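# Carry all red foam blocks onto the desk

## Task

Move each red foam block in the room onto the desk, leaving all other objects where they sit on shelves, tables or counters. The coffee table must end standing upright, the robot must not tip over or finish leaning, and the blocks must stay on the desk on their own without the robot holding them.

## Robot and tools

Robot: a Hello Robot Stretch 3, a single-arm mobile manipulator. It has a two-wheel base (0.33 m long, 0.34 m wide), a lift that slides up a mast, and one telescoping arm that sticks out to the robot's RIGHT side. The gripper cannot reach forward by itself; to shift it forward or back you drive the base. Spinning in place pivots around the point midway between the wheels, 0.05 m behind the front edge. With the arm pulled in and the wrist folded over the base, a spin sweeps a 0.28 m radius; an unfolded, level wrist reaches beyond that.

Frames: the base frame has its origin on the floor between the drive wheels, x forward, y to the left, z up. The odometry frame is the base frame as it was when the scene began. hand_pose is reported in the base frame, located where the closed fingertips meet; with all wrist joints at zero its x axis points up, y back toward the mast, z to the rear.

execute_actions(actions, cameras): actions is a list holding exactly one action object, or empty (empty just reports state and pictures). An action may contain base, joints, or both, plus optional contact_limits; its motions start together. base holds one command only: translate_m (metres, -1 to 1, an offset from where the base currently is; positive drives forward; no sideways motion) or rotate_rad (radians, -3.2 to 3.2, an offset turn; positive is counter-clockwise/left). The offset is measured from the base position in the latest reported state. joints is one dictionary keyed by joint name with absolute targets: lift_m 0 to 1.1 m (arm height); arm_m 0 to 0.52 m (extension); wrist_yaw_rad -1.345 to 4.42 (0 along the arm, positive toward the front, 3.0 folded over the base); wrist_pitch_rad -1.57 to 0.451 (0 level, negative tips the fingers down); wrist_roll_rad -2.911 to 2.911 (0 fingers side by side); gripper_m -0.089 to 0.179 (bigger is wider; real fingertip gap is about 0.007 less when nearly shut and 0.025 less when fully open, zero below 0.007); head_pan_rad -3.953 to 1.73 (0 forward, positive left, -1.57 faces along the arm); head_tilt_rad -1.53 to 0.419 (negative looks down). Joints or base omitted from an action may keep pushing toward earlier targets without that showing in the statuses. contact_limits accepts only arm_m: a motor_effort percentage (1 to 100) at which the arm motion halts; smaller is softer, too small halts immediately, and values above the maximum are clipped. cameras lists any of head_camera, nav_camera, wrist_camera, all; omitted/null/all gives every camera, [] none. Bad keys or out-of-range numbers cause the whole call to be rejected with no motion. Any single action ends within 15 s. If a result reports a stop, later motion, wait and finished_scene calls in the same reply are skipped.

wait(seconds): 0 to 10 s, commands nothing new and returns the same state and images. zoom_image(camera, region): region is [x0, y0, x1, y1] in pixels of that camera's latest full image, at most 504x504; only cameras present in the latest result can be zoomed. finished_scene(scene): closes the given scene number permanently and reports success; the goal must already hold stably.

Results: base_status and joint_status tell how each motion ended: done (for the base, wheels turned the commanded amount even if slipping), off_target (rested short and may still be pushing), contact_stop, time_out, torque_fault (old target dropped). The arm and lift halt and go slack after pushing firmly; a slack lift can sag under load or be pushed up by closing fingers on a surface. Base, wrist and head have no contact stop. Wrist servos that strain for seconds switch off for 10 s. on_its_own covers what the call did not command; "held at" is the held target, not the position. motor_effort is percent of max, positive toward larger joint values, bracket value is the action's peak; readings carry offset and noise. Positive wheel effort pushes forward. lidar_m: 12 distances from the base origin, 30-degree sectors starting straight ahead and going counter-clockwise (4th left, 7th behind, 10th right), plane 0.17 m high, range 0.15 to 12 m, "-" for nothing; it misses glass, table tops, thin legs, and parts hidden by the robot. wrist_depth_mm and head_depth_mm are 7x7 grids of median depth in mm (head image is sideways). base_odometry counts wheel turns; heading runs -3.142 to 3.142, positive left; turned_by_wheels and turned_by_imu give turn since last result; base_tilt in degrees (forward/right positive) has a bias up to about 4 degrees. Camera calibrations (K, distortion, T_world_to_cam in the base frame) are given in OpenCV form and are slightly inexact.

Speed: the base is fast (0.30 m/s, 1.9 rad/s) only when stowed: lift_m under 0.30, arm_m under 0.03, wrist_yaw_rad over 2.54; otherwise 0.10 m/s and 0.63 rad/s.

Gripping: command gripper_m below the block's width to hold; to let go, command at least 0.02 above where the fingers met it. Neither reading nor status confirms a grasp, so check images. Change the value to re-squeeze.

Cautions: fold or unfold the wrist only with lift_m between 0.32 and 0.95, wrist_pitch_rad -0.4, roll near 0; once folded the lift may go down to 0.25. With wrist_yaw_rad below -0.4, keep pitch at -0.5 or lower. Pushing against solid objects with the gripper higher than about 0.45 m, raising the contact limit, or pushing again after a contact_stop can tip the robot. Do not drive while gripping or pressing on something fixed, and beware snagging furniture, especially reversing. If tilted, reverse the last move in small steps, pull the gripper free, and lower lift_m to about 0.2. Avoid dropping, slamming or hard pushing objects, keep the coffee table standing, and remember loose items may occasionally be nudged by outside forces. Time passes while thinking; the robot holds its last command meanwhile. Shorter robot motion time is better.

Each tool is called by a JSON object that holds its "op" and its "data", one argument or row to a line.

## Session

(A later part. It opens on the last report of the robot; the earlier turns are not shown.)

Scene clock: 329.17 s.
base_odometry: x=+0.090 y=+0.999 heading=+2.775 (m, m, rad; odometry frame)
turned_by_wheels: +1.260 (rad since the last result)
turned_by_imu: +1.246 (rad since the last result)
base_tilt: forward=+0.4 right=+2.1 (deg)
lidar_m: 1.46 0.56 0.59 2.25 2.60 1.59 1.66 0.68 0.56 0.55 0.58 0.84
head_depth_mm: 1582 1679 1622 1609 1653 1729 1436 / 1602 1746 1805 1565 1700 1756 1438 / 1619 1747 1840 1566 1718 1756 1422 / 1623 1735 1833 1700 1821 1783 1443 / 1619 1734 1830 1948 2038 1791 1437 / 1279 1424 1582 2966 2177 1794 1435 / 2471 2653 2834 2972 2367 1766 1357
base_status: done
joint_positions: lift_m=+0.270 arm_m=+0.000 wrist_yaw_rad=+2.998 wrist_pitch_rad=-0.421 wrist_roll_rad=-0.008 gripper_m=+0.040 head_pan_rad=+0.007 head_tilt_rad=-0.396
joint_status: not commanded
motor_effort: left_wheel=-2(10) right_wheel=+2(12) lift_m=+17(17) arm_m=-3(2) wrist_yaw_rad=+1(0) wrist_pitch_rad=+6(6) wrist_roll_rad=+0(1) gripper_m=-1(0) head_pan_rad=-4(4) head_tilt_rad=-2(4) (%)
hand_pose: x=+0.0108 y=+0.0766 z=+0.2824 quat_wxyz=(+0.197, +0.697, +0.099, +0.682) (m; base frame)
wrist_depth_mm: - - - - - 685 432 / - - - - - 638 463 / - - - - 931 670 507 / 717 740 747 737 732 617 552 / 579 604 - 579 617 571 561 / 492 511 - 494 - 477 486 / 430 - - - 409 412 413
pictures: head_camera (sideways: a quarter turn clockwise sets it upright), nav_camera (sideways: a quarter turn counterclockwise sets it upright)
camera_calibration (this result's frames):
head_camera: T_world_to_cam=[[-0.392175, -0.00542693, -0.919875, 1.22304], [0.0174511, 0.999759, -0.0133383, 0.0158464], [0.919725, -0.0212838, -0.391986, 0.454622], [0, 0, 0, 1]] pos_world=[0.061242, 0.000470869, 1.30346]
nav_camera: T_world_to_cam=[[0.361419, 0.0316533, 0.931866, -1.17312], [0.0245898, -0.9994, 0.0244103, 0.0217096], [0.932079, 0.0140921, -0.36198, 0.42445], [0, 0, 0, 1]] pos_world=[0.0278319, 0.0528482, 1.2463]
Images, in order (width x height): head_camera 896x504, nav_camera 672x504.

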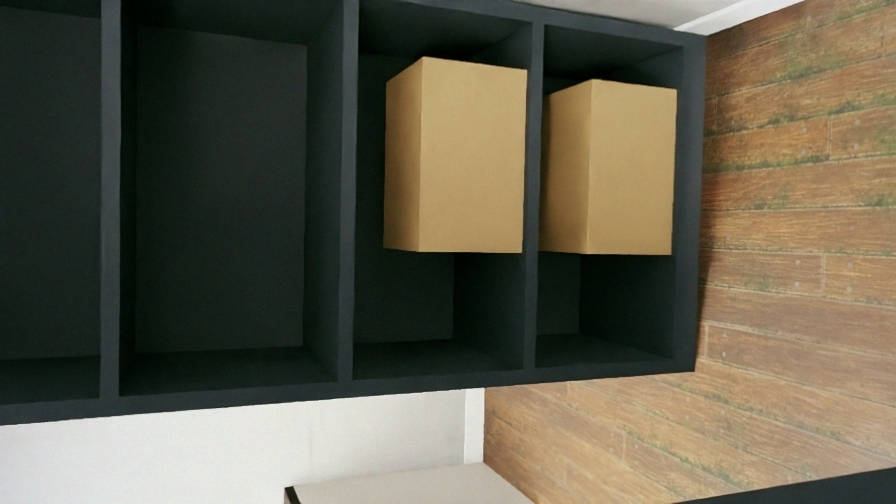

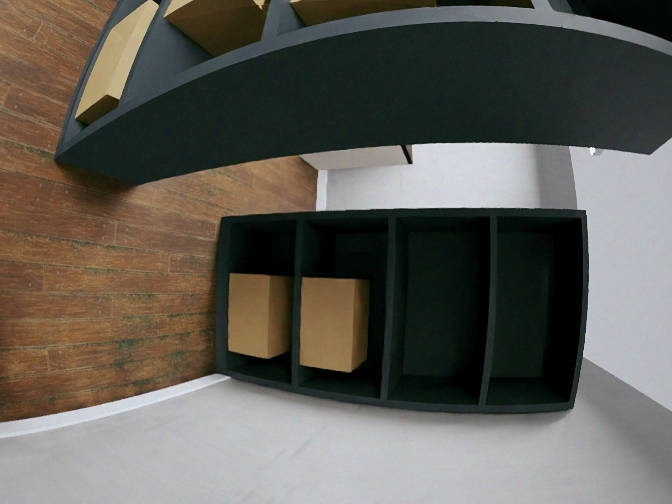

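{"op": "execute_actions", "data": {
  "actions": [
    {"base": {"translate_m": 1.0}, "joints": {"head_pan_rad": 1.0, "head_tilt_rad": -0.3}}
  ],
  "cameras": ["head_camera", "nav_camera"]
}}

Scene clock: 342.83 s.
base_odometry: x=-0.844 y=+1.358 heading=+2.775 (m, m, rad; odometry frame)
turned_by_wheels: +0.000 (rad since the last result)
turned_by_imu: +0.006 (rad since the last result)
base_tilt: forward=+0.4 right=+2.1 (deg)
lidar_m: 0.47 0.52 1.86 0.48 0.41 0.52 1.81 0.82 0.64 0.63 0.61 0.47
head_depth_mm: 2070 2168 2200 1593 1648 1776 1552 / 2334 2424 2513 1752 1836 1904 1547 / 2660 2821 2808 2024 2145 1989 1557 / 3132 3259 3245 2447 2514 1988 1550 / 3068 3286 3336 3027 2759 1980 1551 / 2916 3053 3305 3392 2761 1985 1543 / 2787 2908 3086 3195 2742 1986 1536
base_status: done
joint_positions: lift_m=+0.270 arm_m=+0.000 wrist_yaw_rad=+2.998 wrist_pitch_rad=-0.421 wrist_roll_rad=-0.008 gripper_m=+0.040 head_pan_rad=+0.993 head_tilt_rad=-0.310
joint_status: all done
motor_effort: left_wheel=-2(7) right_wheel=+2(10) lift_m=+17(17) arm_m=-2(2) wrist_yaw_rad=+1(0) wrist_pitch_rad=+6(6) wrist_roll_rad=+0(0) gripper_m=+1(1) head_pan_rad=+4(45) head_tilt_rad=+5(20) (%)
hand_pose: x=+0.0108 y=+0.0766 z=+0.2824 quat_wxyz=(+0.197, +0.697, +0.099, +0.682) (m; base frame)
wrist_depth_mm: 327 - 685 - - - - / 355 359 688 - - - - / 385 386 807 - - 973 979 / 429 432 703 733 747 713 702 / 467 484 - 598 607 576 551 / 497 496 - 500 - 483 470 / 424 - - - 411 414 405
pictures: head_camera (sideways: a quarter turn clockwise sets it upright), nav_camera (sideways: a quarter turn counterclockwise sets it upright)
camera_calibration (this result's frames):
head_camera: T_world_to_cam=[[-0.167783, -0.262275, -0.950295, 1.26138], [-0.823443, 0.567289, -0.0111822, 0.0181702], [0.542025, 0.780637, -0.31115, 0.351726], [0, 0, 0, 1]] pos_world=[0.0359557, 0.0459504, 1.30833]
nav_camera: T_world_to_cam=[[0.128434, 0.250334, 0.959603, -1.20791], [0.845741, -0.532967, 0.0258418, 0.014834], [0.517906, 0.808257, -0.280169, 0.320503], [0, 0, 0, 1]] pos_world=[-0.0233992, 0.0512387, 1.24853]
Images, in order (width x height): head_camera 896x504, nav_camera 672x504.

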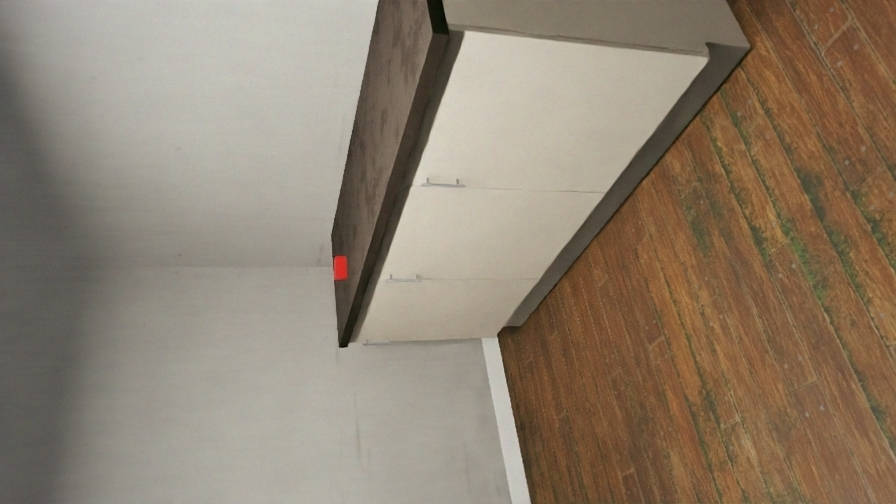

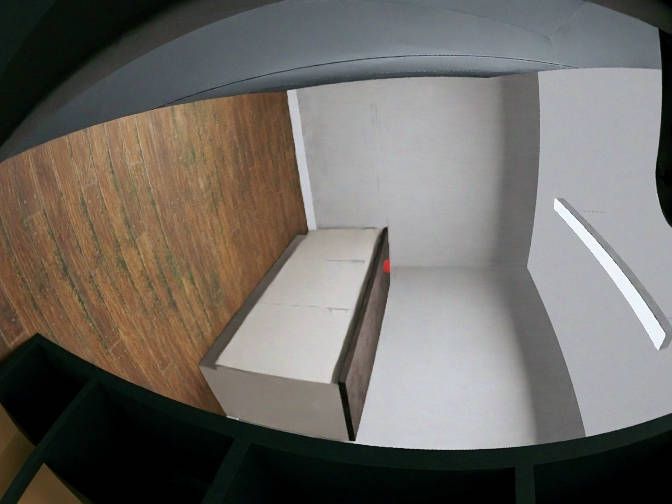

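{"op": "execute_actions", "data": {
  "actions": [
    {"joints": {"head_pan_rad": 1.0, "head_tilt_rad": -0.95}}
  ],
  "cameras": ["head_camera", "nav_camera"]
}}

Scene clock: 359.33 s.
base_odometry: x=-0.844 y=+1.358 heading=+2.775 (m, m, rad; odometry frame)
turned_by_wheels: +0.000 (rad since the last result)
turned_by_imu: +0.000 (rad since the last result)
base_tilt: forward=+0.4 right=+2.1 (deg)
lidar_m: 0.47 0.52 1.87 0.48 0.41 0.52 1.82 0.82 0.64 0.63 0.61 0.47
head_depth_mm: 1426 1618 1884 749 841 1187 1095 / 1605 1798 1924 1622 1166 1211 1127 / 1854 2121 1921 1614 1416 1249 1129 / 2169 2306 1917 1612 1410 1256 1118 / 2642 2278 1902 1619 1408 1237 1130 / 2917 2252 1900 1594 1401 1234 1129 / 2785 2266 1881 1607 1399 1242 1106
base_status: not commanded
joint_positions: lift_m=+0.270 arm_m=+0.000 wrist_yaw_rad=+2.998 wrist_pitch_rad=-0.421 wrist_roll_rad=-0.008 gripper_m=+0.040 head_pan_rad=+0.993 head_tilt_rad=-0.938
joint_status: all done
motor_effort: left_wheel=-2(2) right_wheel=+2(2) lift_m=+17(17) arm_m=-2(3) wrist_yaw_rad=+2(1) wrist_pitch_rad=+6(6) wrist_roll_rad=+0(1) gripper_m=+0(0) head_pan_rad=+3(0) head_tilt_rad=-6(51) (%)
hand_pose: x=+0.0108 y=+0.0766 z=+0.2824 quat_wxyz=(+0.197, +0.697, +0.099, +0.682) (m; base frame)
wrist_depth_mm: 327 - 710 - - - - / 350 359 707 - - - - / 390 390 831 - - 974 968 / 428 428 707 723 742 735 705 / 470 479 - 585 616 570 553 / 486 511 - 507 - 489 467 / 425 - - - 415 407 411
pictures: head_camera (sideways: a quarter turn clockwise sets it upright), nav_camera (sideways: a quarter turn counterclockwise sets it upright)
camera_calibration (this result's frames):
head_camera: T_world_to_cam=[[-0.440208, -0.680456, -0.585829, 0.787899], [-0.829822, 0.557511, -0.0240125, 0.0348979], [0.342946, 0.475564, -0.810079, 1.00202], [0, 0, 0, 1]] pos_world=[0.0321614, 0.040152, 1.27412]
nav_camera: T_world_to_cam=[[0.407133, 0.678127, 0.611871, -0.756241], [0.852549, -0.522513, 0.0118157, 0.0330688], [0.327723, 0.51684, -0.790869, 0.986086], [0, 0, 0, 1]] pos_world=[-0.0434657, 0.020458, 1.2422]
Images, in order (width x height): head_camera 896x504, nav_camera 672x504.

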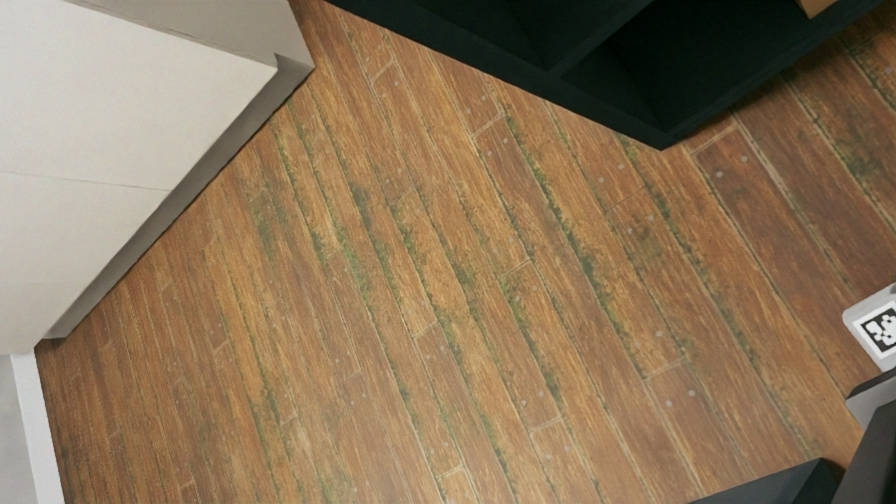

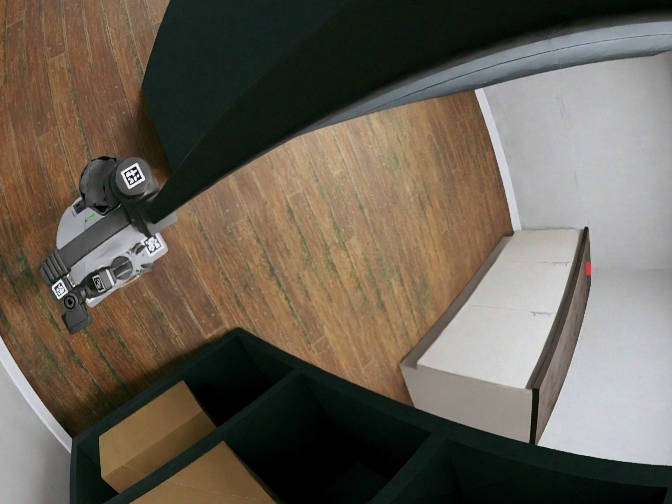

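{"op": "execute_actions", "data": {
  "actions": [
    {"base": {"rotate_rad": 1.16}, "joints": {"head_pan_rad": 0.0, "head_tilt_rad": -0.5}}
  ],
  "cameras": ["head_camera", "nav_camera"]
}}

Scene clock: 386.27 s.
base_odometry: x=-0.844 y=+1.358 heading=-2.348 (m, m, rad; odometry frame)
turned_by_wheels: +1.160 (rad since the last result)
turned_by_imu: +1.147 (rad since the last result)
base_tilt: forward=+0.4 right=+2.0 (deg)
lidar_m: 2.16 0.37 0.37 0.60 1.42 0.76 0.63 0.63 0.56 0.47 0.47 0.52
head_depth_mm: 2528 2548 1815 1915 1961 1616 1329 / 2907 2878 2151 2327 2058 1613 1324 / 3074 3202 2670 2645 2034 1606 1329 / 2909 3182 3430 2790 2043 1598 1326 / 2826 3052 3355 2785 2047 1614 1319 / 2696 2953 3252 2781 2037 1589 1315 / 2622 2818 3119 2779 2020 1593 1319
base_status: done
joint_positions: lift_m=+0.270 arm_m=+0.000 wrist_yaw_rad=+2.998 wrist_pitch_rad=-0.421 wrist_roll_rad=-0.008 gripper_m=+0.040 head_pan_rad=+0.007 head_tilt_rad=-0.507
joint_status: all done
motor_effort: left_wheel=-2(8) right_wheel=+2(12) lift_m=+17(17) arm_m=-3(2) wrist_yaw_rad=+1(0) wrist_pitch_rad=+6(5) wrist_roll_rad=+0(0) gripper_m=+0(0) head_pan_rad=-3(44) head_tilt_rad=+5(39) (%)
hand_pose: x=+0.0108 y=+0.0766 z=+0.2824 quat_wxyz=(+0.197, +0.697, +0.099, +0.682) (m; base frame)
wrist_depth_mm: - - - - 476 348 313 / - - - - 507 369 359 / - - - 919 517 382 428 / 736 743 725 731 562 413 510 / 594 594 - 586 541 479 552 / 487 508 - 498 - 481 470 / 430 - - - 416 406 412
pictures: head_camera (sideways: a quarter turn clockwise sets it upright), nav_camera (sideways: a quarter turn counterclockwise sets it upright)
camera_calibration (this result's frames):
head_camera: T_world_to_cam=[[-0.491445, -0.0062361, -0.870886, 1.15974], [0.0155854, 0.999751, -0.0159538, 0.0192607], [0.870769, -0.0214135, -0.491225, 0.584056], [0, 0, 0, 1]] pos_world=[0.0610696, 0.000482972, 1.29721]
nav_camera: T_world_to_cam=[[0.462195, 0.0324659, 0.886184, -1.11413], [0.0274217, -0.999375, 0.0223108, 0.0244289], [0.886354, 0.0139887, -0.462796, 0.555921], [0, 0, 0, 1]] pos_world=[0.0215316, 0.0528083, 1.24406]
Images, in order (width x height): head_camera 896x504, nav_camera 672x504.

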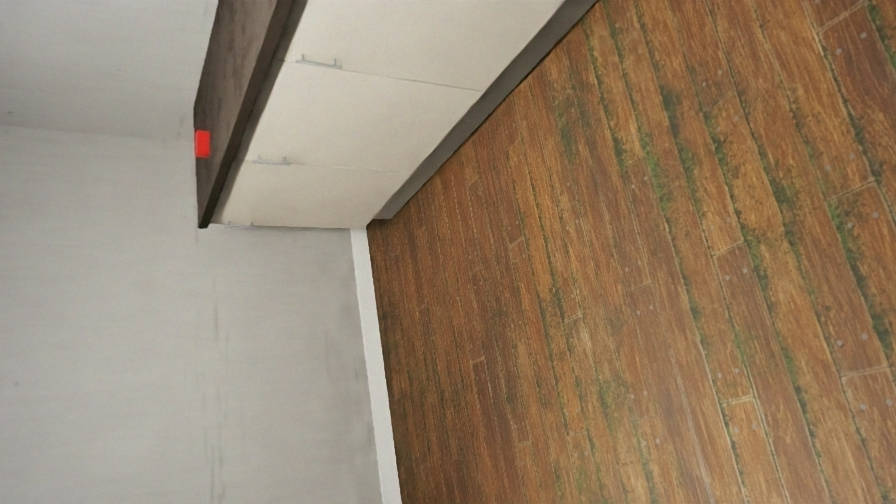

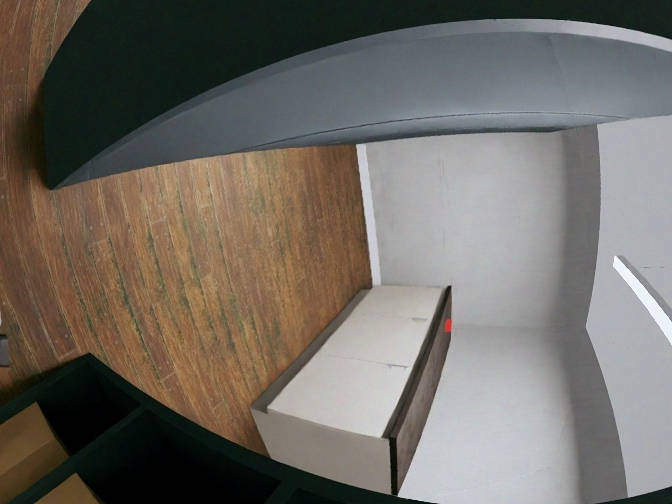

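{"op": "execute_actions", "data": {
  "actions": [
    {"base": {"translate_m": 0.6}}
  ],
  "cameras": ["nav_camera"]
}}

Scene clock: 398.27 s.
base_odometry: x=-1.265 y=+0.930 heading=-2.348 (m, m, rad; odometry frame)
turned_by_wheels: +0.000 (rad since the last result)
turned_by_imu: +0.004 (rad since the last result)
base_tilt: forward=+0.3 right=+2.1 (deg)
lidar_m: 1.82 0.80 0.42 0.35 0.35 0.39 1.20 0.65 0.38 0.50 1.10 1.13
head_depth_mm: 2253 2266 1574 1602 1716 1625 1327 / 2513 2666 1803 1921 1989 1607 1327 / 2460 2633 2251 2425 2039 1614 1326 / 2355 2576 2843 2790 2034 1607 1319 / 2278 2466 2711 2797 2042 1605 1323 / 2198 2396 2605 2717 2027 1595 1313 / 2135 2295 2493 2618 2040 1600 1326
base_status: done
joint_positions: lift_m=+0.270 arm_m=+0.000 wrist_yaw_rad=+2.998 wrist_pitch_rad=-0.421 wrist_roll_rad=-0.008 gripper_m=+0.040 head_pan_rad=+0.007 head_tilt_rad=-0.506
joint_status: not commanded
motor_effort: left_wheel=-2(8) right_wheel=+2(10) lift_m=+17(17) arm_m=-2(2) wrist_yaw_rad=+3(1) wrist_pitch_rad=+6(5) wrist_roll_rad=+0(0) gripper_m=+1(0) head_pan_rad=-4(4) head_tilt_rad=+5(4) (%)
hand_pose: x=+0.0108 y=+0.0766 z=+0.2824 quat_wxyz=(+0.197, +0.697, +0.099, +0.682) (m; base frame)
wrist_depth_mm: 282 - 343 390 437 507 612 / 300 319 379 413 483 563 701 / 317 349 411 448 539 644 812 / 340 369 453 501 604 666 732 / 369 408 - 553 604 576 575 / 412 444 - 496 - 479 473 / 437 - - - 411 416 408
pictures: nav_camera (sideways: a quarter turn counterclockwise sets it upright)
camera_calibration (this result's frames):
nav_camera: T_world_to_cam=[[0.461797, 0.0323621, 0.886395, -1.1144], [0.0271932, -0.999381, 0.0223201, 0.0244183], [0.886569, 0.0137965, -0.462391, 0.555393], [0, 0, 0, 1]] pos_world=[0.0215695, 0.0528051, 1.24406]
Images, in order (width x height): nav_camera 672x504.

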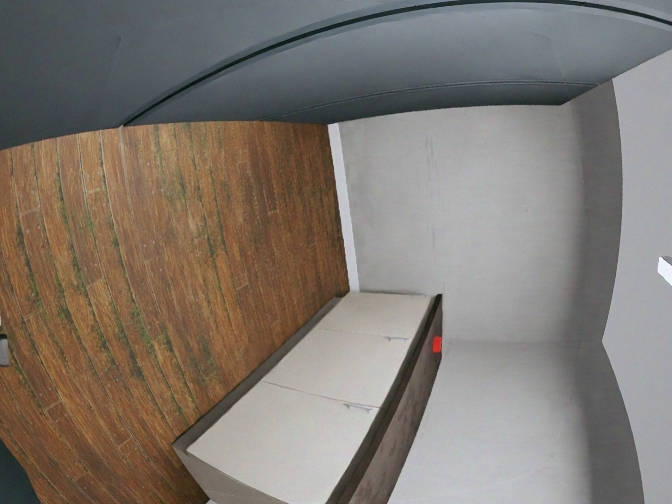

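{"op": "execute_actions", "data": {
  "actions": [
    {"base": {"translate_m": 1.0}, "joints": {"head_pan_rad": -0.5, "head_tilt_rad": -0.4}}
  ],
  "cameras": ["head_camera"]
}}

Scene clock: 412.60 s.
base_odometry: x=-1.967 y=+0.218 heading=-2.349 (m, m, rad; odometry frame)
turned_by_wheels: +0.000 (rad since the last result)
turned_by_imu: +0.006 (rad since the last result)
base_tilt: forward=+0.4 right=+2.1 (deg)
lidar_m: 1.27 1.48 0.80 0.67 0.67 0.75 1.22 1.22 0.83 0.69 0.69 0.78
head_depth_mm: 1160 1229 1297 1036 771 822 885 / 1248 1325 1406 1032 833 902 983 / 1346 1436 1506 1026 923 1004 1105 / 1445 1559 1625 1029 1027 1132 1281 / 1576 1706 1783 1101 1164 1294 1387 / 1710 1818 1909 1195 1330 1523 1422 / 1602 1682 1773 1368 1603 1701 1419
base_status: done
joint_positions: lift_m=+0.270 arm_m=+0.000 wrist_yaw_rad=+2.998 wrist_pitch_rad=-0.420 wrist_roll_rad=-0.008 gripper_m=+0.040 head_pan_rad=-0.493 head_tilt_rad=-0.408
joint_status: all done
motor_effort: left_wheel=-2(9) right_wheel=+2(11) lift_m=+17(17) arm_m=-2(2) wrist_yaw_rad=+2(1) wrist_pitch_rad=+6(6) wrist_roll_rad=+0(0) gripper_m=+0(1) head_pan_rad=-5(39) head_tilt_rad=+4(19) (%)
hand_pose: x=+0.0108 y=+0.0766 z=+0.2824 quat_wxyz=(+0.197, +0.697, +0.099, +0.682) (m; base frame)
wrist_depth_mm: 504 - 633 698 777 916 - / 537 581 669 760 841 - - / 573 627 735 797 919 965 967 / 621 658 717 724 722 731 720 / 586 586 - 578 602 582 578 / 493 502 - 498 - 484 472 / 427 - - - 407 408 417
pictures: head_camera (sideways: a quarter turn clockwise sets it upright)
camera_calibration (this result's frames):
head_camera: T_world_to_cam=[[-0.356389, 0.188368, -0.915153, 1.21666], [0.494374, 0.869142, -0.0136271, 0.0133129], [0.792831, -0.457284, -0.402877, 0.469568], [0, 0, 0, 1]] pos_world=[0.0547336, -0.0260241, 1.30279]
Images, in order (width x height): head_camera 896x504.

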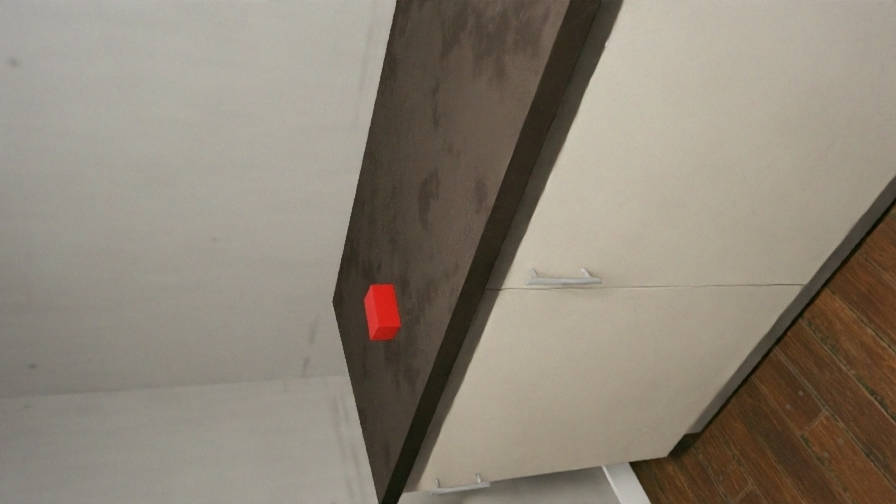

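{"op": "execute_actions", "data": {
  "actions": [
    {"base": {"translate_m": 0.8}, "joints": {"head_pan_rad": -1.0, "head_tilt_rad": -0.6}}
  ],
  "cameras": []
}}

{"op": "execute_actions", "data": {
  "actions": [
    {"base": {"rotate_rad": 0.36}, "joints": {"lift_m": 0.94, "wrist_pitch_rad": -0.4, "head_pan_rad": -1.2, "head_tilt_rad": -0.7}}
  ],
  "cameras": ["head_camera", "nav_camera"]
}}

Scene clock: 440.07 s.
base_odometry: x=-2.528 y=-0.352 heading=-2.349 (m, m, rad; odometry frame)
turned_by_wheels: +0.000 (rad since the last result)
turned_by_imu: +0.005 (rad since the last result)
base_tilt: forward=+0.4 right=+2.1 (deg)
lidar_m: 0.85 0.85 0.96 0.92 0.92 1.03 1.69 0.98 0.53 0.44 0.44 0.50
head_depth_mm: 827 908 963 709 543 583 695 / 842 926 979 709 543 608 725 / 864 951 1005 707 559 632 759 / 884 970 1001 672 559 658 791 / 902 997 998 677 577 683 831 / 921 1022 996 698 595 714 880 / 945 1044 1108 696 596 748 929
base_status: done
joint_positions: lift_m=+0.270 arm_m=+0.000 wrist_yaw_rad=+2.998 wrist_pitch_rad=-0.420 wrist_roll_rad=-0.008 gripper_m=+0.040 head_pan_rad=-0.993 head_tilt_rad=-0.593
joint_status: all done
motor_effort: left_wheel=-2(9) right_wheel=+2(10) lift_m=+17(17) arm_m=-2(2) wrist_yaw_rad=+1(1) wrist_pitch_rad=+6(5) wrist_roll_rad=+0(0) gripper_m=+1(1) head_pan_rad=-4(37) head_tilt_rad=-6(24) (%)
hand_pose: x=+0.0108 y=+0.0766 z=+0.2824 quat_wxyz=(+0.197, +0.697, +0.099, +0.682) (m; base frame)
wrist_depth_mm: 698 - 826 923 - 846 671 / 723 779 943 - - 910 707 / 760 832 960 - - 877 709 / 730 733 737 739 726 712 673 / 600 597 - 577 607 573 567 / 483 507 - 489 - 481 472 / 433 - - - 409 406 409
pictures: none
No camera images: the call's "cameras" was empty. Leave "cameras" out to get every camera's image.

Scene clock: 447.00 s.
base_odometry: x=-2.528 y=-0.352 heading=-1.989 (m, m, rad; odometry frame)
turned_by_wheels: +0.360 (rad since the last result)
turned_by_imu: +0.357 (rad since the last result)
base_tilt: forward=+0.4 right=+2.0 (deg)
lidar_m: 0.85 0.89 0.94 0.91 0.96 1.39 1.98 0.60 0.45 0.44 0.47 0.66
head_depth_mm: 843 931 811 611 532 - - / 879 970 810 610 540 - - / 906 990 803 607 605 - 1012 / 940 1032 802 604 661 798 1133 / 979 1074 797 605 711 885 1149 / 1024 1159 790 648 768 976 1190 / 1062 1184 1218 667 829 1328 1191
base_status: done
joint_positions: lift_m=+0.940 arm_m=+0.000 wrist_yaw_rad=+2.998 wrist_pitch_rad=-0.420 wrist_roll_rad=-0.008 gripper_m=+0.040 head_pan_rad=-1.193 head_tilt_rad=-0.692
joint_status: all done
motor_effort: left_wheel=-2(8) right_wheel=+2(9) lift_m=+26(27) arm_m=-2(2) wrist_yaw_rad=+2(1) wrist_pitch_rad=+5(5) wrist_roll_rad=+0(0) gripper_m=+0(0) head_pan_rad=-4(24) head_tilt_rad=-5(21) (%)
hand_pose: x=+0.0108 y=+0.0766 z=+0.9519 quat_wxyz=(+0.197, +0.697, +0.099, +0.682) (m; base frame)
wrist_depth_mm: 795 - 849 850 868 881 838 / 848 876 911 923 942 981 884 / 948 965 - - - - 880 / - - - - - - 881 / - - - - - - 897 / - - - - - - 914 / - - - - - - 927
pictures: head_camera (sideways: a quarter turn clockwise sets it upright), nav_camera (sideways: a quarter turn counterclockwise sets it upright)
camera_calibration (this result's frames):
head_camera: T_world_to_cam=[[-0.239814, 0.596823, -0.765697, 1.02106], [0.93627, 0.350718, -0.0198692, 0.0187377], [0.256685, -0.721664, -0.642895, 0.785122], [0, 0, 0, 1]] pos_world=[0.0257918, -0.0493706, 1.28695]
nav_camera: T_world_to_cam=[[0.254887, -0.563132, 0.786076, -0.982333], [-0.92018, -0.391073, 0.0182116, 0.0355509], [0.297157, -0.727973, -0.617862, 0.761263], [0, 0, 0, 1]] pos_world=[0.0568816, 0.0148988, 1.2419]
Images, in order (width x height): head_camera 896x504, nav_camera 672x504.

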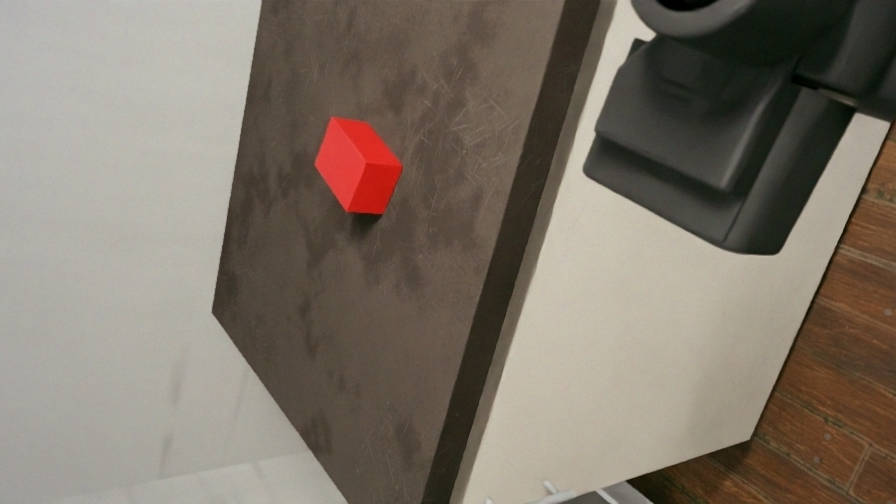

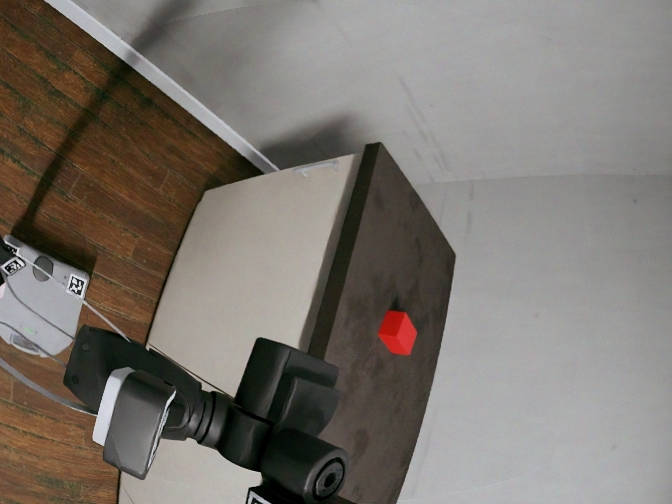

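{"op": "execute_actions", "data": {
  "actions": [
    {"base": {"translate_m": 0.2}, "joints": {"wrist_yaw_rad": -0.3, "gripper_m": 0.175, "head_pan_rad": -1.6, "head_tilt_rad": -0.8}}
  ],
  "cameras": []
}}

{"op": "execute_actions", "data": {
  "actions": [
    {"joints": {"lift_m": 1.09, "wrist_pitch_rad": -0.9}}
  ],
  "cameras": []
}}

{"op": "execute_actions", "data": {
  "actions": [
    {"joints": {"arm_m": 0.3}}
  ]
}}

Scene clock: 482.17 s.
base_odometry: x=-2.609 y=-0.535 heading=-1.989 (m, m, rad; odometry frame)
turned_by_wheels: +0.000 (rad since the last result)
turned_by_imu: +0.001 (rad since the last result)
base_tilt: forward=+0.3 right=+2.1 (deg)
lidar_m: 0.65 0.69 0.93 0.91 0.95 1.35 1.50 0.61 0.46 0.45 0.48 0.67
head_depth_mm: 901 905 679 582 - - - / 901 901 674 582 - - - / 896 898 649 - - - 1121 / 897 888 644 567 - - 1130 / 898 885 667 566 718 946 1154 / 895 881 664 563 715 940 1150 / 893 876 659 561 712 942 1147
base_status: done
joint_positions: lift_m=+0.940 arm_m=+0.000 wrist_yaw_rad=-0.297 wrist_pitch_rad=-0.420 wrist_roll_rad=-0.008 gripper_m=+0.175 head_pan_rad=-1.593 head_tilt_rad=-0.790
joint_status: all done
motor_effort: left_wheel=-2(3) right_wheel=+2(7) lift_m=+26(26) arm_m=-2(2) wrist_yaw_rad=-3(3) wrist_pitch_rad=+5(6) wrist_roll_rad=-1(1) gripper_m=+1(96) head_pan_rad=-5(34) head_tilt_rad=-8(19) (%)
hand_pose: x=-0.0871 y=-0.3595 z=+0.9519 quat_wxyz=(+0.665, +0.045, -0.703, -0.248) (m; base frame)
wrist_depth_mm: 608 637 676 721 762 806 848 / 643 637 624 620 623 621 607 / 417 413 355 399 405 399 394 / 301 302 300 298 300 296 308 / 241 247 238 252 267 296 369 / 213 - 282 313 345 383 454 / 274 294 320 359 406 455 563
pictures: none
No camera images: the call's "cameras" was empty. Leave "cameras" out to get every camera's image.

Scene clock: 484.37 s.
base_odometry: x=-2.609 y=-0.535 heading=-1.989 (m, m, rad; odometry frame)
turned_by_wheels: +0.000 (rad since the last result)
turned_by_imu: +0.000 (rad since the last result)
base_tilt: forward=+0.4 right=+2.0 (deg)
lidar_m: 0.65 0.68 0.93 0.90 0.96 1.35 1.51 0.62 0.46 0.45 0.48 0.67
head_depth_mm: - - - - 750 960 1167 / - - - - 749 953 1160 / - - - - - 949 1162 / 931 935 - - - 947 1154 / 899 886 691 612 716 944 1152 / 895 883 663 562 715 941 1148 / 897 875 660 561 713 936 1153
base_status: not commanded
joint_positions: lift_m=+1.090 arm_m=+0.000 wrist_yaw_rad=-0.297 wrist_pitch_rad=-0.907 wrist_roll_rad=-0.008 gripper_m=+0.175 head_pan_rad=-1.593 head_tilt_rad=-0.790
joint_status: all done
motor_effort: left_wheel=-2(2) right_wheel=+2(2) lift_m=+26(28) arm_m=-2(3) wrist_yaw_rad=-1(1) wrist_pitch_rad=+2(5) wrist_roll_rad=+0(0) gripper_m=+0(1) head_pan_rad=-4(5) head_tilt_rad=-6(7) (%)
hand_pose: x=-0.0623 y=-0.2779 z=+1.0117 quat_wxyz=(+0.585, +0.214, -0.672, -0.400) (m; base frame)
wrist_depth_mm: 432 427 398 417 416 414 410 / 374 376 374 369 374 364 367 / 341 336 331 338 344 431 499 / 306 316 391 436 517 619 762 / 392 420 518 631 773 965 - / 799 - 781 - - - - / 784 - - - - - -
pictures: none
No camera images: the call's "cameras" was empty. Leave "cameras" out to get every camera's image.

Scene clock: 487.80 s.
base_odometry: x=-2.609 y=-0.535 heading=-1.989 (m, m, rad; odometry frame)
turned_by_wheels: +0.000 (rad since the last result)
turned_by_imu: +0.000 (rad since the last result)
base_tilt: forward=+0.4 right=+2.0 (deg)
lidar_m: 0.65 0.68 0.93 0.91 0.96 1.35 1.51 0.62 0.46 0.45 0.48 0.67
head_depth_mm: 902 906 676 572 727 957 1160 / 905 943 673 573 725 955 1159 / 918 855 647 570 721 952 1164 / - 813 645 567 718 950 1156 / 898 881 667 564 717 949 1158 / 893 876 663 563 714 940 1149 / 897 873 658 560 712 938 1147
base_status: not commanded
joint_positions: lift_m=+1.090 arm_m=+0.300 wrist_yaw_rad=-0.298 wrist_pitch_rad=-0.908 wrist_roll_rad=-0.008 gripper_m=+0.175 head_pan_rad=-1.593 head_tilt_rad=-0.790
joint_status: all done
motor_effort: left_wheel=-2(3) right_wheel=+2(2) lift_m=+26(26) arm_m=+2(1) wrist_yaw_rad=-1(2) wrist_pitch_rad=+2(2) wrist_roll_rad=+0(1) gripper_m=+1(1) head_pan_rad=-5(3) head_tilt_rad=-6(7) (%)
hand_pose: x=-0.0623 y=-0.5772 z=+1.0116 quat_wxyz=(+0.585, +0.214, -0.672, -0.401) (m; base frame)
wrist_depth_mm: 424 421 420 417 415 410 404 / 376 371 371 370 364 364 359 / 333 336 331 327 325 323 322 / 305 302 297 248 298 295 291 / 277 279 276 228 272 273 268 / 256 - 254 248 251 250 250 / 237 232 235 235 233 231 226
pictures: head_camera (sideways: a quarter turn clockwise sets it upright), nav_camera (sideways: a quarter turn counterclockwise sets it upright), wrist_camera
camera_calibration (this result's frames):
head_camera: T_world_to_cam=[[0.0133197, 0.71536, -0.698629, 0.932108], [0.998973, -0.039782, -0.0216888, 0.0207215], [-0.0433082, -0.697622, -0.715155, 0.88094], [0, 0, 0, 1]] pos_world=[0.00503628, -0.0514054, 1.28166]
nav_camera: T_world_to_cam=[[0.0136422, -0.692337, 0.721445, -0.896622], [-0.99987, -0.0032786, 0.0157607, 0.03923], [-0.00854641, -0.721567, -0.692292, 0.859944], [0, 0, 0, 1]] pos_world=[0.0588062, -0.000129484, 1.24158]
wrist_camera: T_world_to_cam=[[-0.962861, 0.269077, -0.0222801, 0.126931], [0.244354, 0.833338, -0.495821, 1.03238], [-0.114847, -0.482851, -0.868139, 0.756965], [0, 0, 0, 1]] pos_world=[-0.0431129, -0.528973, 1.17185]
Images, in order (width x height): head_camera 896x504, nav_camera 672x504, wrist_camera 644x364.

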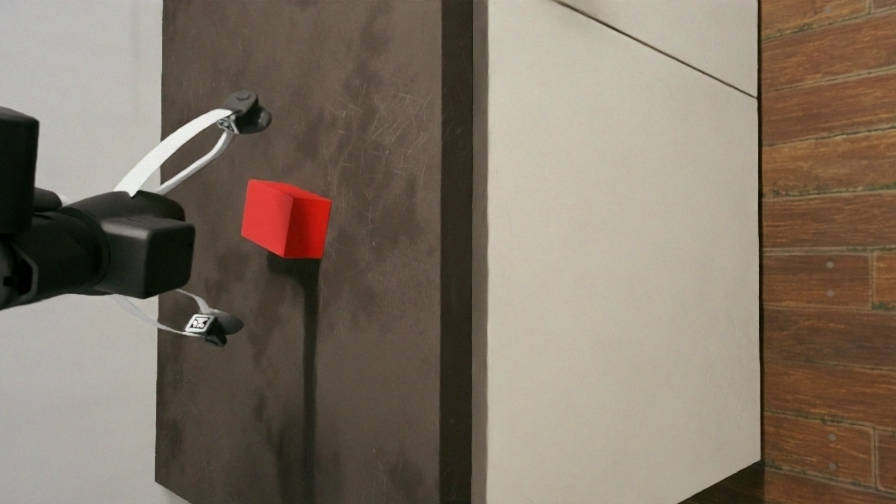

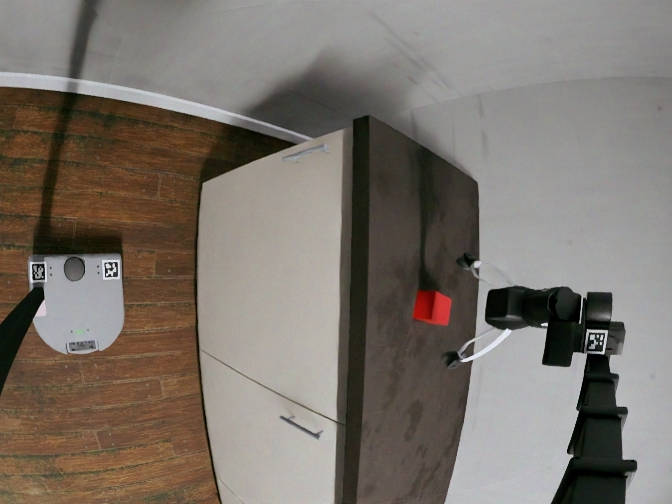

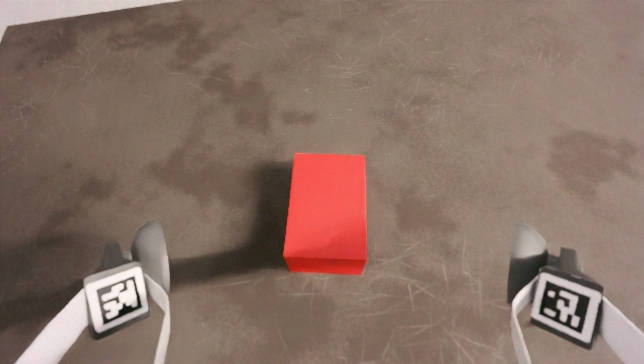

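{"op": "execute_actions", "data": {
  "actions": [
    {"base": {"translate_m": -0.008}, "joints": {"arm_m": 0.348}}
  ],
  "cameras": []
}}

{"op": "execute_actions", "data": {
  "actions": [
    {"joints": {"lift_m": 1.02}}
  ],
  "cameras": ["wrist_camera"]
}}

Scene clock: 515.73 s.
base_odometry: x=-2.606 y=-0.528 heading=-1.989 (m, m, rad; odometry frame)
turned_by_wheels: +0.000 (rad since the last result)
turned_by_imu: +0.000 (rad since the last result)
base_tilt: forward=+0.4 right=+2.1 (deg)
lidar_m: 0.66 0.69 0.93 0.91 0.95 1.35 1.51 0.61 0.46 0.45 0.47 0.68
head_depth_mm: 903 901 677 573 724 960 1165 / 904 939 675 570 724 954 1159 / 898 874 650 570 721 954 1162 / - 847 645 566 718 947 1151 / 896 883 665 565 715 945 1154 / 896 878 663 564 712 939 1150 / 894 876 658 561 712 934 1146
base_status: done
joint_positions: lift_m=+1.090 arm_m=+0.348 wrist_yaw_rad=-0.298 wrist_pitch_rad=-0.908 wrist_roll_rad=-0.008 gripper_m=+0.175 head_pan_rad=-1.593 head_tilt_rad=-0.790
joint_status: all done
motor_effort: left_wheel=-1(7) right_wheel=+2(5) lift_m=+26(26) arm_m=+2(2) wrist_yaw_rad=-1(1) wrist_pitch_rad=+2(2) wrist_roll_rad=-1(1) gripper_m=+0(1) head_pan_rad=-4(3) head_tilt_rad=-6(6) (%)
hand_pose: x=-0.0623 y=-0.6251 z=+1.0116 quat_wxyz=(+0.585, +0.214, -0.672, -0.401) (m; base frame)
wrist_depth_mm: 402 413 423 414 408 411 401 / 374 374 370 368 361 363 359 / 334 331 330 333 329 325 322 / 307 301 303 299 301 293 292 / 274 280 276 228 270 273 269 / 256 - 253 208 250 249 251 / 236 235 234 226 233 231 228
pictures: none
No camera images: the call's "cameras" was empty. Leave "cameras" out to get every camera's image.

Scene clock: 517.20 s.
base_odometry: x=-2.606 y=-0.528 heading=-1.989 (m, m, rad; odometry frame)
turned_by_wheels: +0.000 (rad since the last result)
turned_by_imu: +0.000 (rad since the last result)
base_tilt: forward=+0.3 right=+2.0 (deg)
lidar_m: 0.66 0.69 0.93 0.91 0.95 1.35 1.50 0.61 0.46 0.45 0.48 0.68
head_depth_mm: - 862 676 572 724 956 1164 / 919 895 671 570 723 953 1161 / - 892 647 570 723 951 1159 / - - 644 566 718 947 1157 / 892 904 666 565 715 943 1163 / 894 882 663 564 714 940 1149 / 894 871 659 560 711 932 1152
base_status: not commanded
joint_positions: lift_m=+1.020 arm_m=+0.348 wrist_yaw_rad=-0.298 wrist_pitch_rad=-0.908 wrist_roll_rad=-0.008 gripper_m=+0.175 head_pan_rad=-1.593 head_tilt_rad=-0.790
joint_status: all done
motor_effort: left_wheel=-2(2) right_wheel=+2(2) lift_m=+17(24) arm_m=+1(2) wrist_yaw_rad=-1(1) wrist_pitch_rad=+2(2) wrist_roll_rad=+0(1) gripper_m=+0(0) head_pan_rad=-4(3) head_tilt_rad=-5(6) (%)
hand_pose: x=-0.0623 y=-0.6251 z=+0.9422 quat_wxyz=(+0.585, +0.214, -0.672, -0.401) (m; base frame)
wrist_depth_mm: 313 313 307 307 302 298 298 / 278 275 270 270 268 267 266 / 247 248 243 243 241 240 238 / 225 223 221 169 215 218 215 / 203 207 201 153 196 199 197 / 189 - 186 142 179 183 183 / 174 171 172 166 168 169 166
pictures: wrist_camera
camera_calibration (this result's frames):
wrist_camera: T_world_to_cam=[[-0.962861, 0.269078, -0.0222816, 0.138304], [0.244363, 0.833368, -0.495767, 1.03791], [-0.114831, -0.4828, -0.868169, 0.673567], [0, 0, 0, 1]] pos_world=[-0.0431119, -0.576975, 1.10241]
Images, in order (width x height): wrist_camera 644x364.

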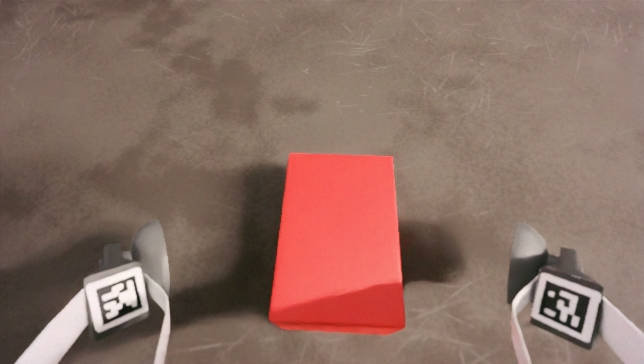

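{"op": "execute_actions", "data": {
  "actions": [
    {"joints": {"lift_m": 1.006}}
  ],
  "cameras": []
}}

{"op": "execute_actions", "data": {
  "actions": [
    {"joints": {"gripper_m": 0.058}}
  ],
  "cameras": ["wrist_camera"]
}}

Scene clock: 525.90 s.
base_odometry: x=-2.606 y=-0.528 heading=-1.989 (m, m, rad; odometry frame)
turned_by_wheels: +0.000 (rad since the last result)
turned_by_imu: +0.000 (rad since the last result)
base_tilt: forward=+0.3 right=+2.1 (deg)
lidar_m: 0.66 0.69 0.93 0.90 0.95 1.35 1.51 0.61 0.46 0.45 0.47 0.68
head_depth_mm: - 822 674 573 724 959 1162 / 933 898 673 572 722 958 1162 / - 856 648 571 720 951 1162 / - - 642 565 717 947 1159 / 895 884 663 566 717 947 1147 / 890 876 663 563 714 938 1152 / 891 873 660 562 712 933 1148
base_status: not commanded
joint_positions: lift_m=+1.006 arm_m=+0.348 wrist_yaw_rad=-0.298 wrist_pitch_rad=-0.908 wrist_roll_rad=-0.008 gripper_m=+0.175 head_pan_rad=-1.593 head_tilt_rad=-0.790
joint_status: all done
motor_effort: left_wheel=-2(2) right_wheel=+2(2) lift_m=+17(17) arm_m=+2(2) wrist_yaw_rad=-1(2) wrist_pitch_rad=+2(2) wrist_roll_rad=+0(0) gripper_m=+2(1) head_pan_rad=-4(4) head_tilt_rad=-5(6) (%)
hand_pose: x=-0.0623 y=-0.6251 z=+0.9281 quat_wxyz=(+0.585, +0.214, -0.672, -0.401) (m; base frame)
wrist_depth_mm: 292 290 285 285 281 277 277 / 258 257 254 251 248 245 245 / 230 228 226 225 223 221 221 / 206 208 205 153 198 202 200 / 189 192 189 140 180 185 183 / 178 - 173 128 165 169 172 / - 158 159 155 155 157 154
pictures: none
No camera images: the call's "cameras" was empty. Leave "cameras" out to get every camera's image.

Scene clock: 527.57 s.
base_odometry: x=-2.606 y=-0.528 heading=-1.989 (m, m, rad; odometry frame)
turned_by_wheels: +0.000 (rad since the last result)
turned_by_imu: +0.000 (rad since the last result)
base_tilt: forward=+0.3 right=+2.0 (deg)
lidar_m: 0.66 0.70 0.93 0.91 0.95 1.35 1.51 0.62 0.46 0.45 0.48 0.68
head_depth_mm: - 825 677 574 725 960 1163 / 933 902 677 572 724 954 1163 / - 851 648 569 718 947 1157 / - - 636 567 719 947 1160 / 897 884 665 565 716 943 1155 / 897 880 663 562 714 938 1153 / 894 871 659 561 711 936 1149
base_status: not commanded
joint_positions: lift_m=+1.006 arm_m=+0.348 wrist_yaw_rad=-0.298 wrist_pitch_rad=-0.894 wrist_roll_rad=-0.008 gripper_m=+0.058 head_pan_rad=-1.593 head_tilt_rad=-0.790
joint_status: all done
motor_effort: left_wheel=-2(2) right_wheel=+2(2) lift_m=+17(17) arm_m=+2(2) wrist_yaw_rad=-1(1) wrist_pitch_rad=-2(2) wrist_roll_rad=+0(0) gripper_m=-5(92) head_pan_rad=-4(4) head_tilt_rad=-6(6) (%)
hand_pose: x=-0.0632 y=-0.6280 z=+0.9301 quat_wxyz=(+0.588, +0.209, -0.673, -0.397) (m; base frame)
wrist_depth_mm: 301 300 294 293 289 286 284 / 265 261 259 259 257 255 248 / 235 234 231 230 226 227 225 / 212 211 209 156 202 205 204 / 192 191 193 142 147 187 186 / 177 176 - 131 132 171 172 / 164 162 162 156 157 159 158
pictures: wrist_camera
camera_calibration (this result's frames):
wrist_camera: T_world_to_cam=[[-0.962949, 0.268791, -0.0219281, 0.137444], [0.242351, 0.826822, -0.507574, 1.04122], [-0.1183, -0.494082, -0.861329, 0.647944], [0, 0, 0, 1]] pos_world=[-0.0433367, -0.577707, 1.0896]
Images, in order (width x height): wrist_camera 644x364.

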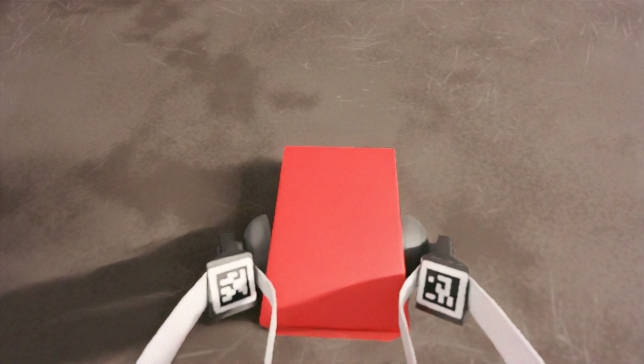

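Effort only -5; squeeze a bit more.

{"op": "execute_actions", "data": {
  "actions": [
    {"joints": {"gripper_m": 0.04}}
  ],
  "cameras": []
}}

{"op": "execute_actions", "data": {
  "actions": [
    {"joints": {"lift_m": 1.08}}
  ],
  "cameras": ["wrist_camera"]
}}

Scene clock: 533.30 s.
base_odometry: x=-2.606 y=-0.528 heading=-1.989 (m, m, rad; odometry frame)
turned_by_wheels: +0.000 (rad since the last result)
turned_by_imu: +0.000 (rad since the last result)
base_tilt: forward=+0.4 right=+2.0 (deg)
lidar_m: 0.66 0.69 0.93 0.90 0.95 1.35 1.51 0.61 0.46 0.45 0.48 0.68
head_depth_mm: - 823 676 571 723 959 1165 / 933 898 673 571 723 956 1163 / - 853 649 567 717 953 1159 / - - 635 567 718 948 1158 / 895 882 664 564 715 944 1161 / 892 879 661 562 712 941 1154 / 894 872 659 561 711 936 1154
base_status: not commanded
joint_positions: lift_m=+1.006 arm_m=+0.348 wrist_yaw_rad=-0.298 wrist_pitch_rad=-0.894 wrist_roll_rad=-0.008 gripper_m=+0.041 head_pan_rad=-1.593 head_tilt_rad=-0.790
joint_status: all done
motor_effort: left_wheel=-2(2) right_wheel=+3(2) lift_m=+16(17) arm_m=+2(1) wrist_yaw_rad=-1(1) wrist_pitch_rad=-2(2) wrist_roll_rad=+0(0) gripper_m=-12(80) head_pan_rad=-4(3) head_tilt_rad=-7(6) (%)
hand_pose: x=-0.0632 y=-0.6280 z=+0.9301 quat_wxyz=(+0.588, +0.209, -0.673, -0.397) (m; base frame)
wrist_depth_mm: 303 299 291 294 289 285 284 / 266 263 261 257 254 253 251 / 235 235 232 229 228 226 225 / 210 209 208 155 201 205 205 / 193 192 195 142 146 187 185 / 177 175 176 130 128 172 170 / 162 162 162 156 157 158 158
pictures: none
No camera images: the call's "cameras" was empty. Leave "cameras" out to get every camera's image.

Scene clock: 534.80 s.
base_odometry: x=-2.606 y=-0.528 heading=-1.989 (m, m, rad; odometry frame)
turned_by_wheels: +0.000 (rad since the last result)
turned_by_imu: +0.000 (rad since the last result)
base_tilt: forward=+0.3 right=+2.1 (deg)
lidar_m: 0.66 0.69 0.93 0.91 0.95 1.35 1.50 0.62 0.46 0.45 0.48 0.68
head_depth_mm: 900 902 675 574 725 956 1164 / 895 899 675 571 722 955 1163 / 918 896 672 568 720 951 1163 / - 595 668 568 718 947 1145 / 890 882 666 565 715 940 1161 / 894 877 660 562 712 938 1153 / 892 874 660 561 711 937 1154
base_status: not commanded
joint_positions: lift_m=+1.080 arm_m=+0.348 wrist_yaw_rad=-0.298 wrist_pitch_rad=-0.910 wrist_roll_rad=-0.008 gripper_m=+0.041 head_pan_rad=-1.593 head_tilt_rad=-0.790
joint_status: all done
motor_effort: left_wheel=-2(2) right_wheel=+2(2) lift_m=+26(27) arm_m=+1(1) wrist_yaw_rad=-2(2) wrist_pitch_rad=+3(3) wrist_roll_rad=+0(0) gripper_m=-11(11) head_pan_rad=-4(4) head_tilt_rad=-6(6) (%)
hand_pose: x=-0.0622 y=-0.6247 z=+1.0013 quat_wxyz=(+0.585, +0.215, -0.672, -0.401) (m; base frame)
wrist_depth_mm: 395 401 405 396 395 391 389 / 358 357 354 354 350 343 343 / 322 319 320 319 312 312 310 / 294 292 288 155 278 285 281 / 265 263 269 142 146 260 259 / 246 243 - 129 128 239 236 / 229 227 225 155 218 222 219
pictures: wrist_camera
camera_calibration (this result's frames):
wrist_camera: T_world_to_cam=[[-0.962847, 0.269122, -0.0223345, 0.139719], [0.244661, 0.834336, -0.493988, 1.0657], [-0.114308, -0.481099, -0.869182, 0.727236], [0, 0, 0, 1]] pos_world=[-0.0430778, -0.57688, 1.16166]
Images, in order (width x height): wrist_camera 644x364.

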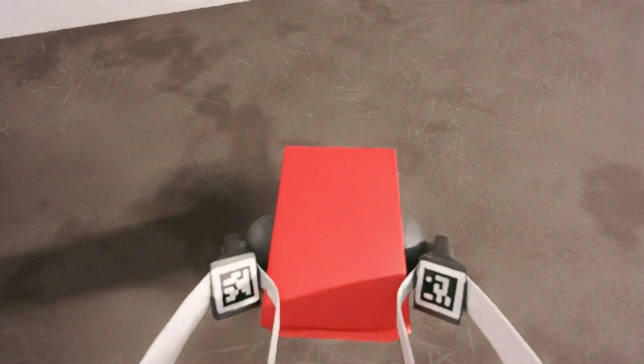

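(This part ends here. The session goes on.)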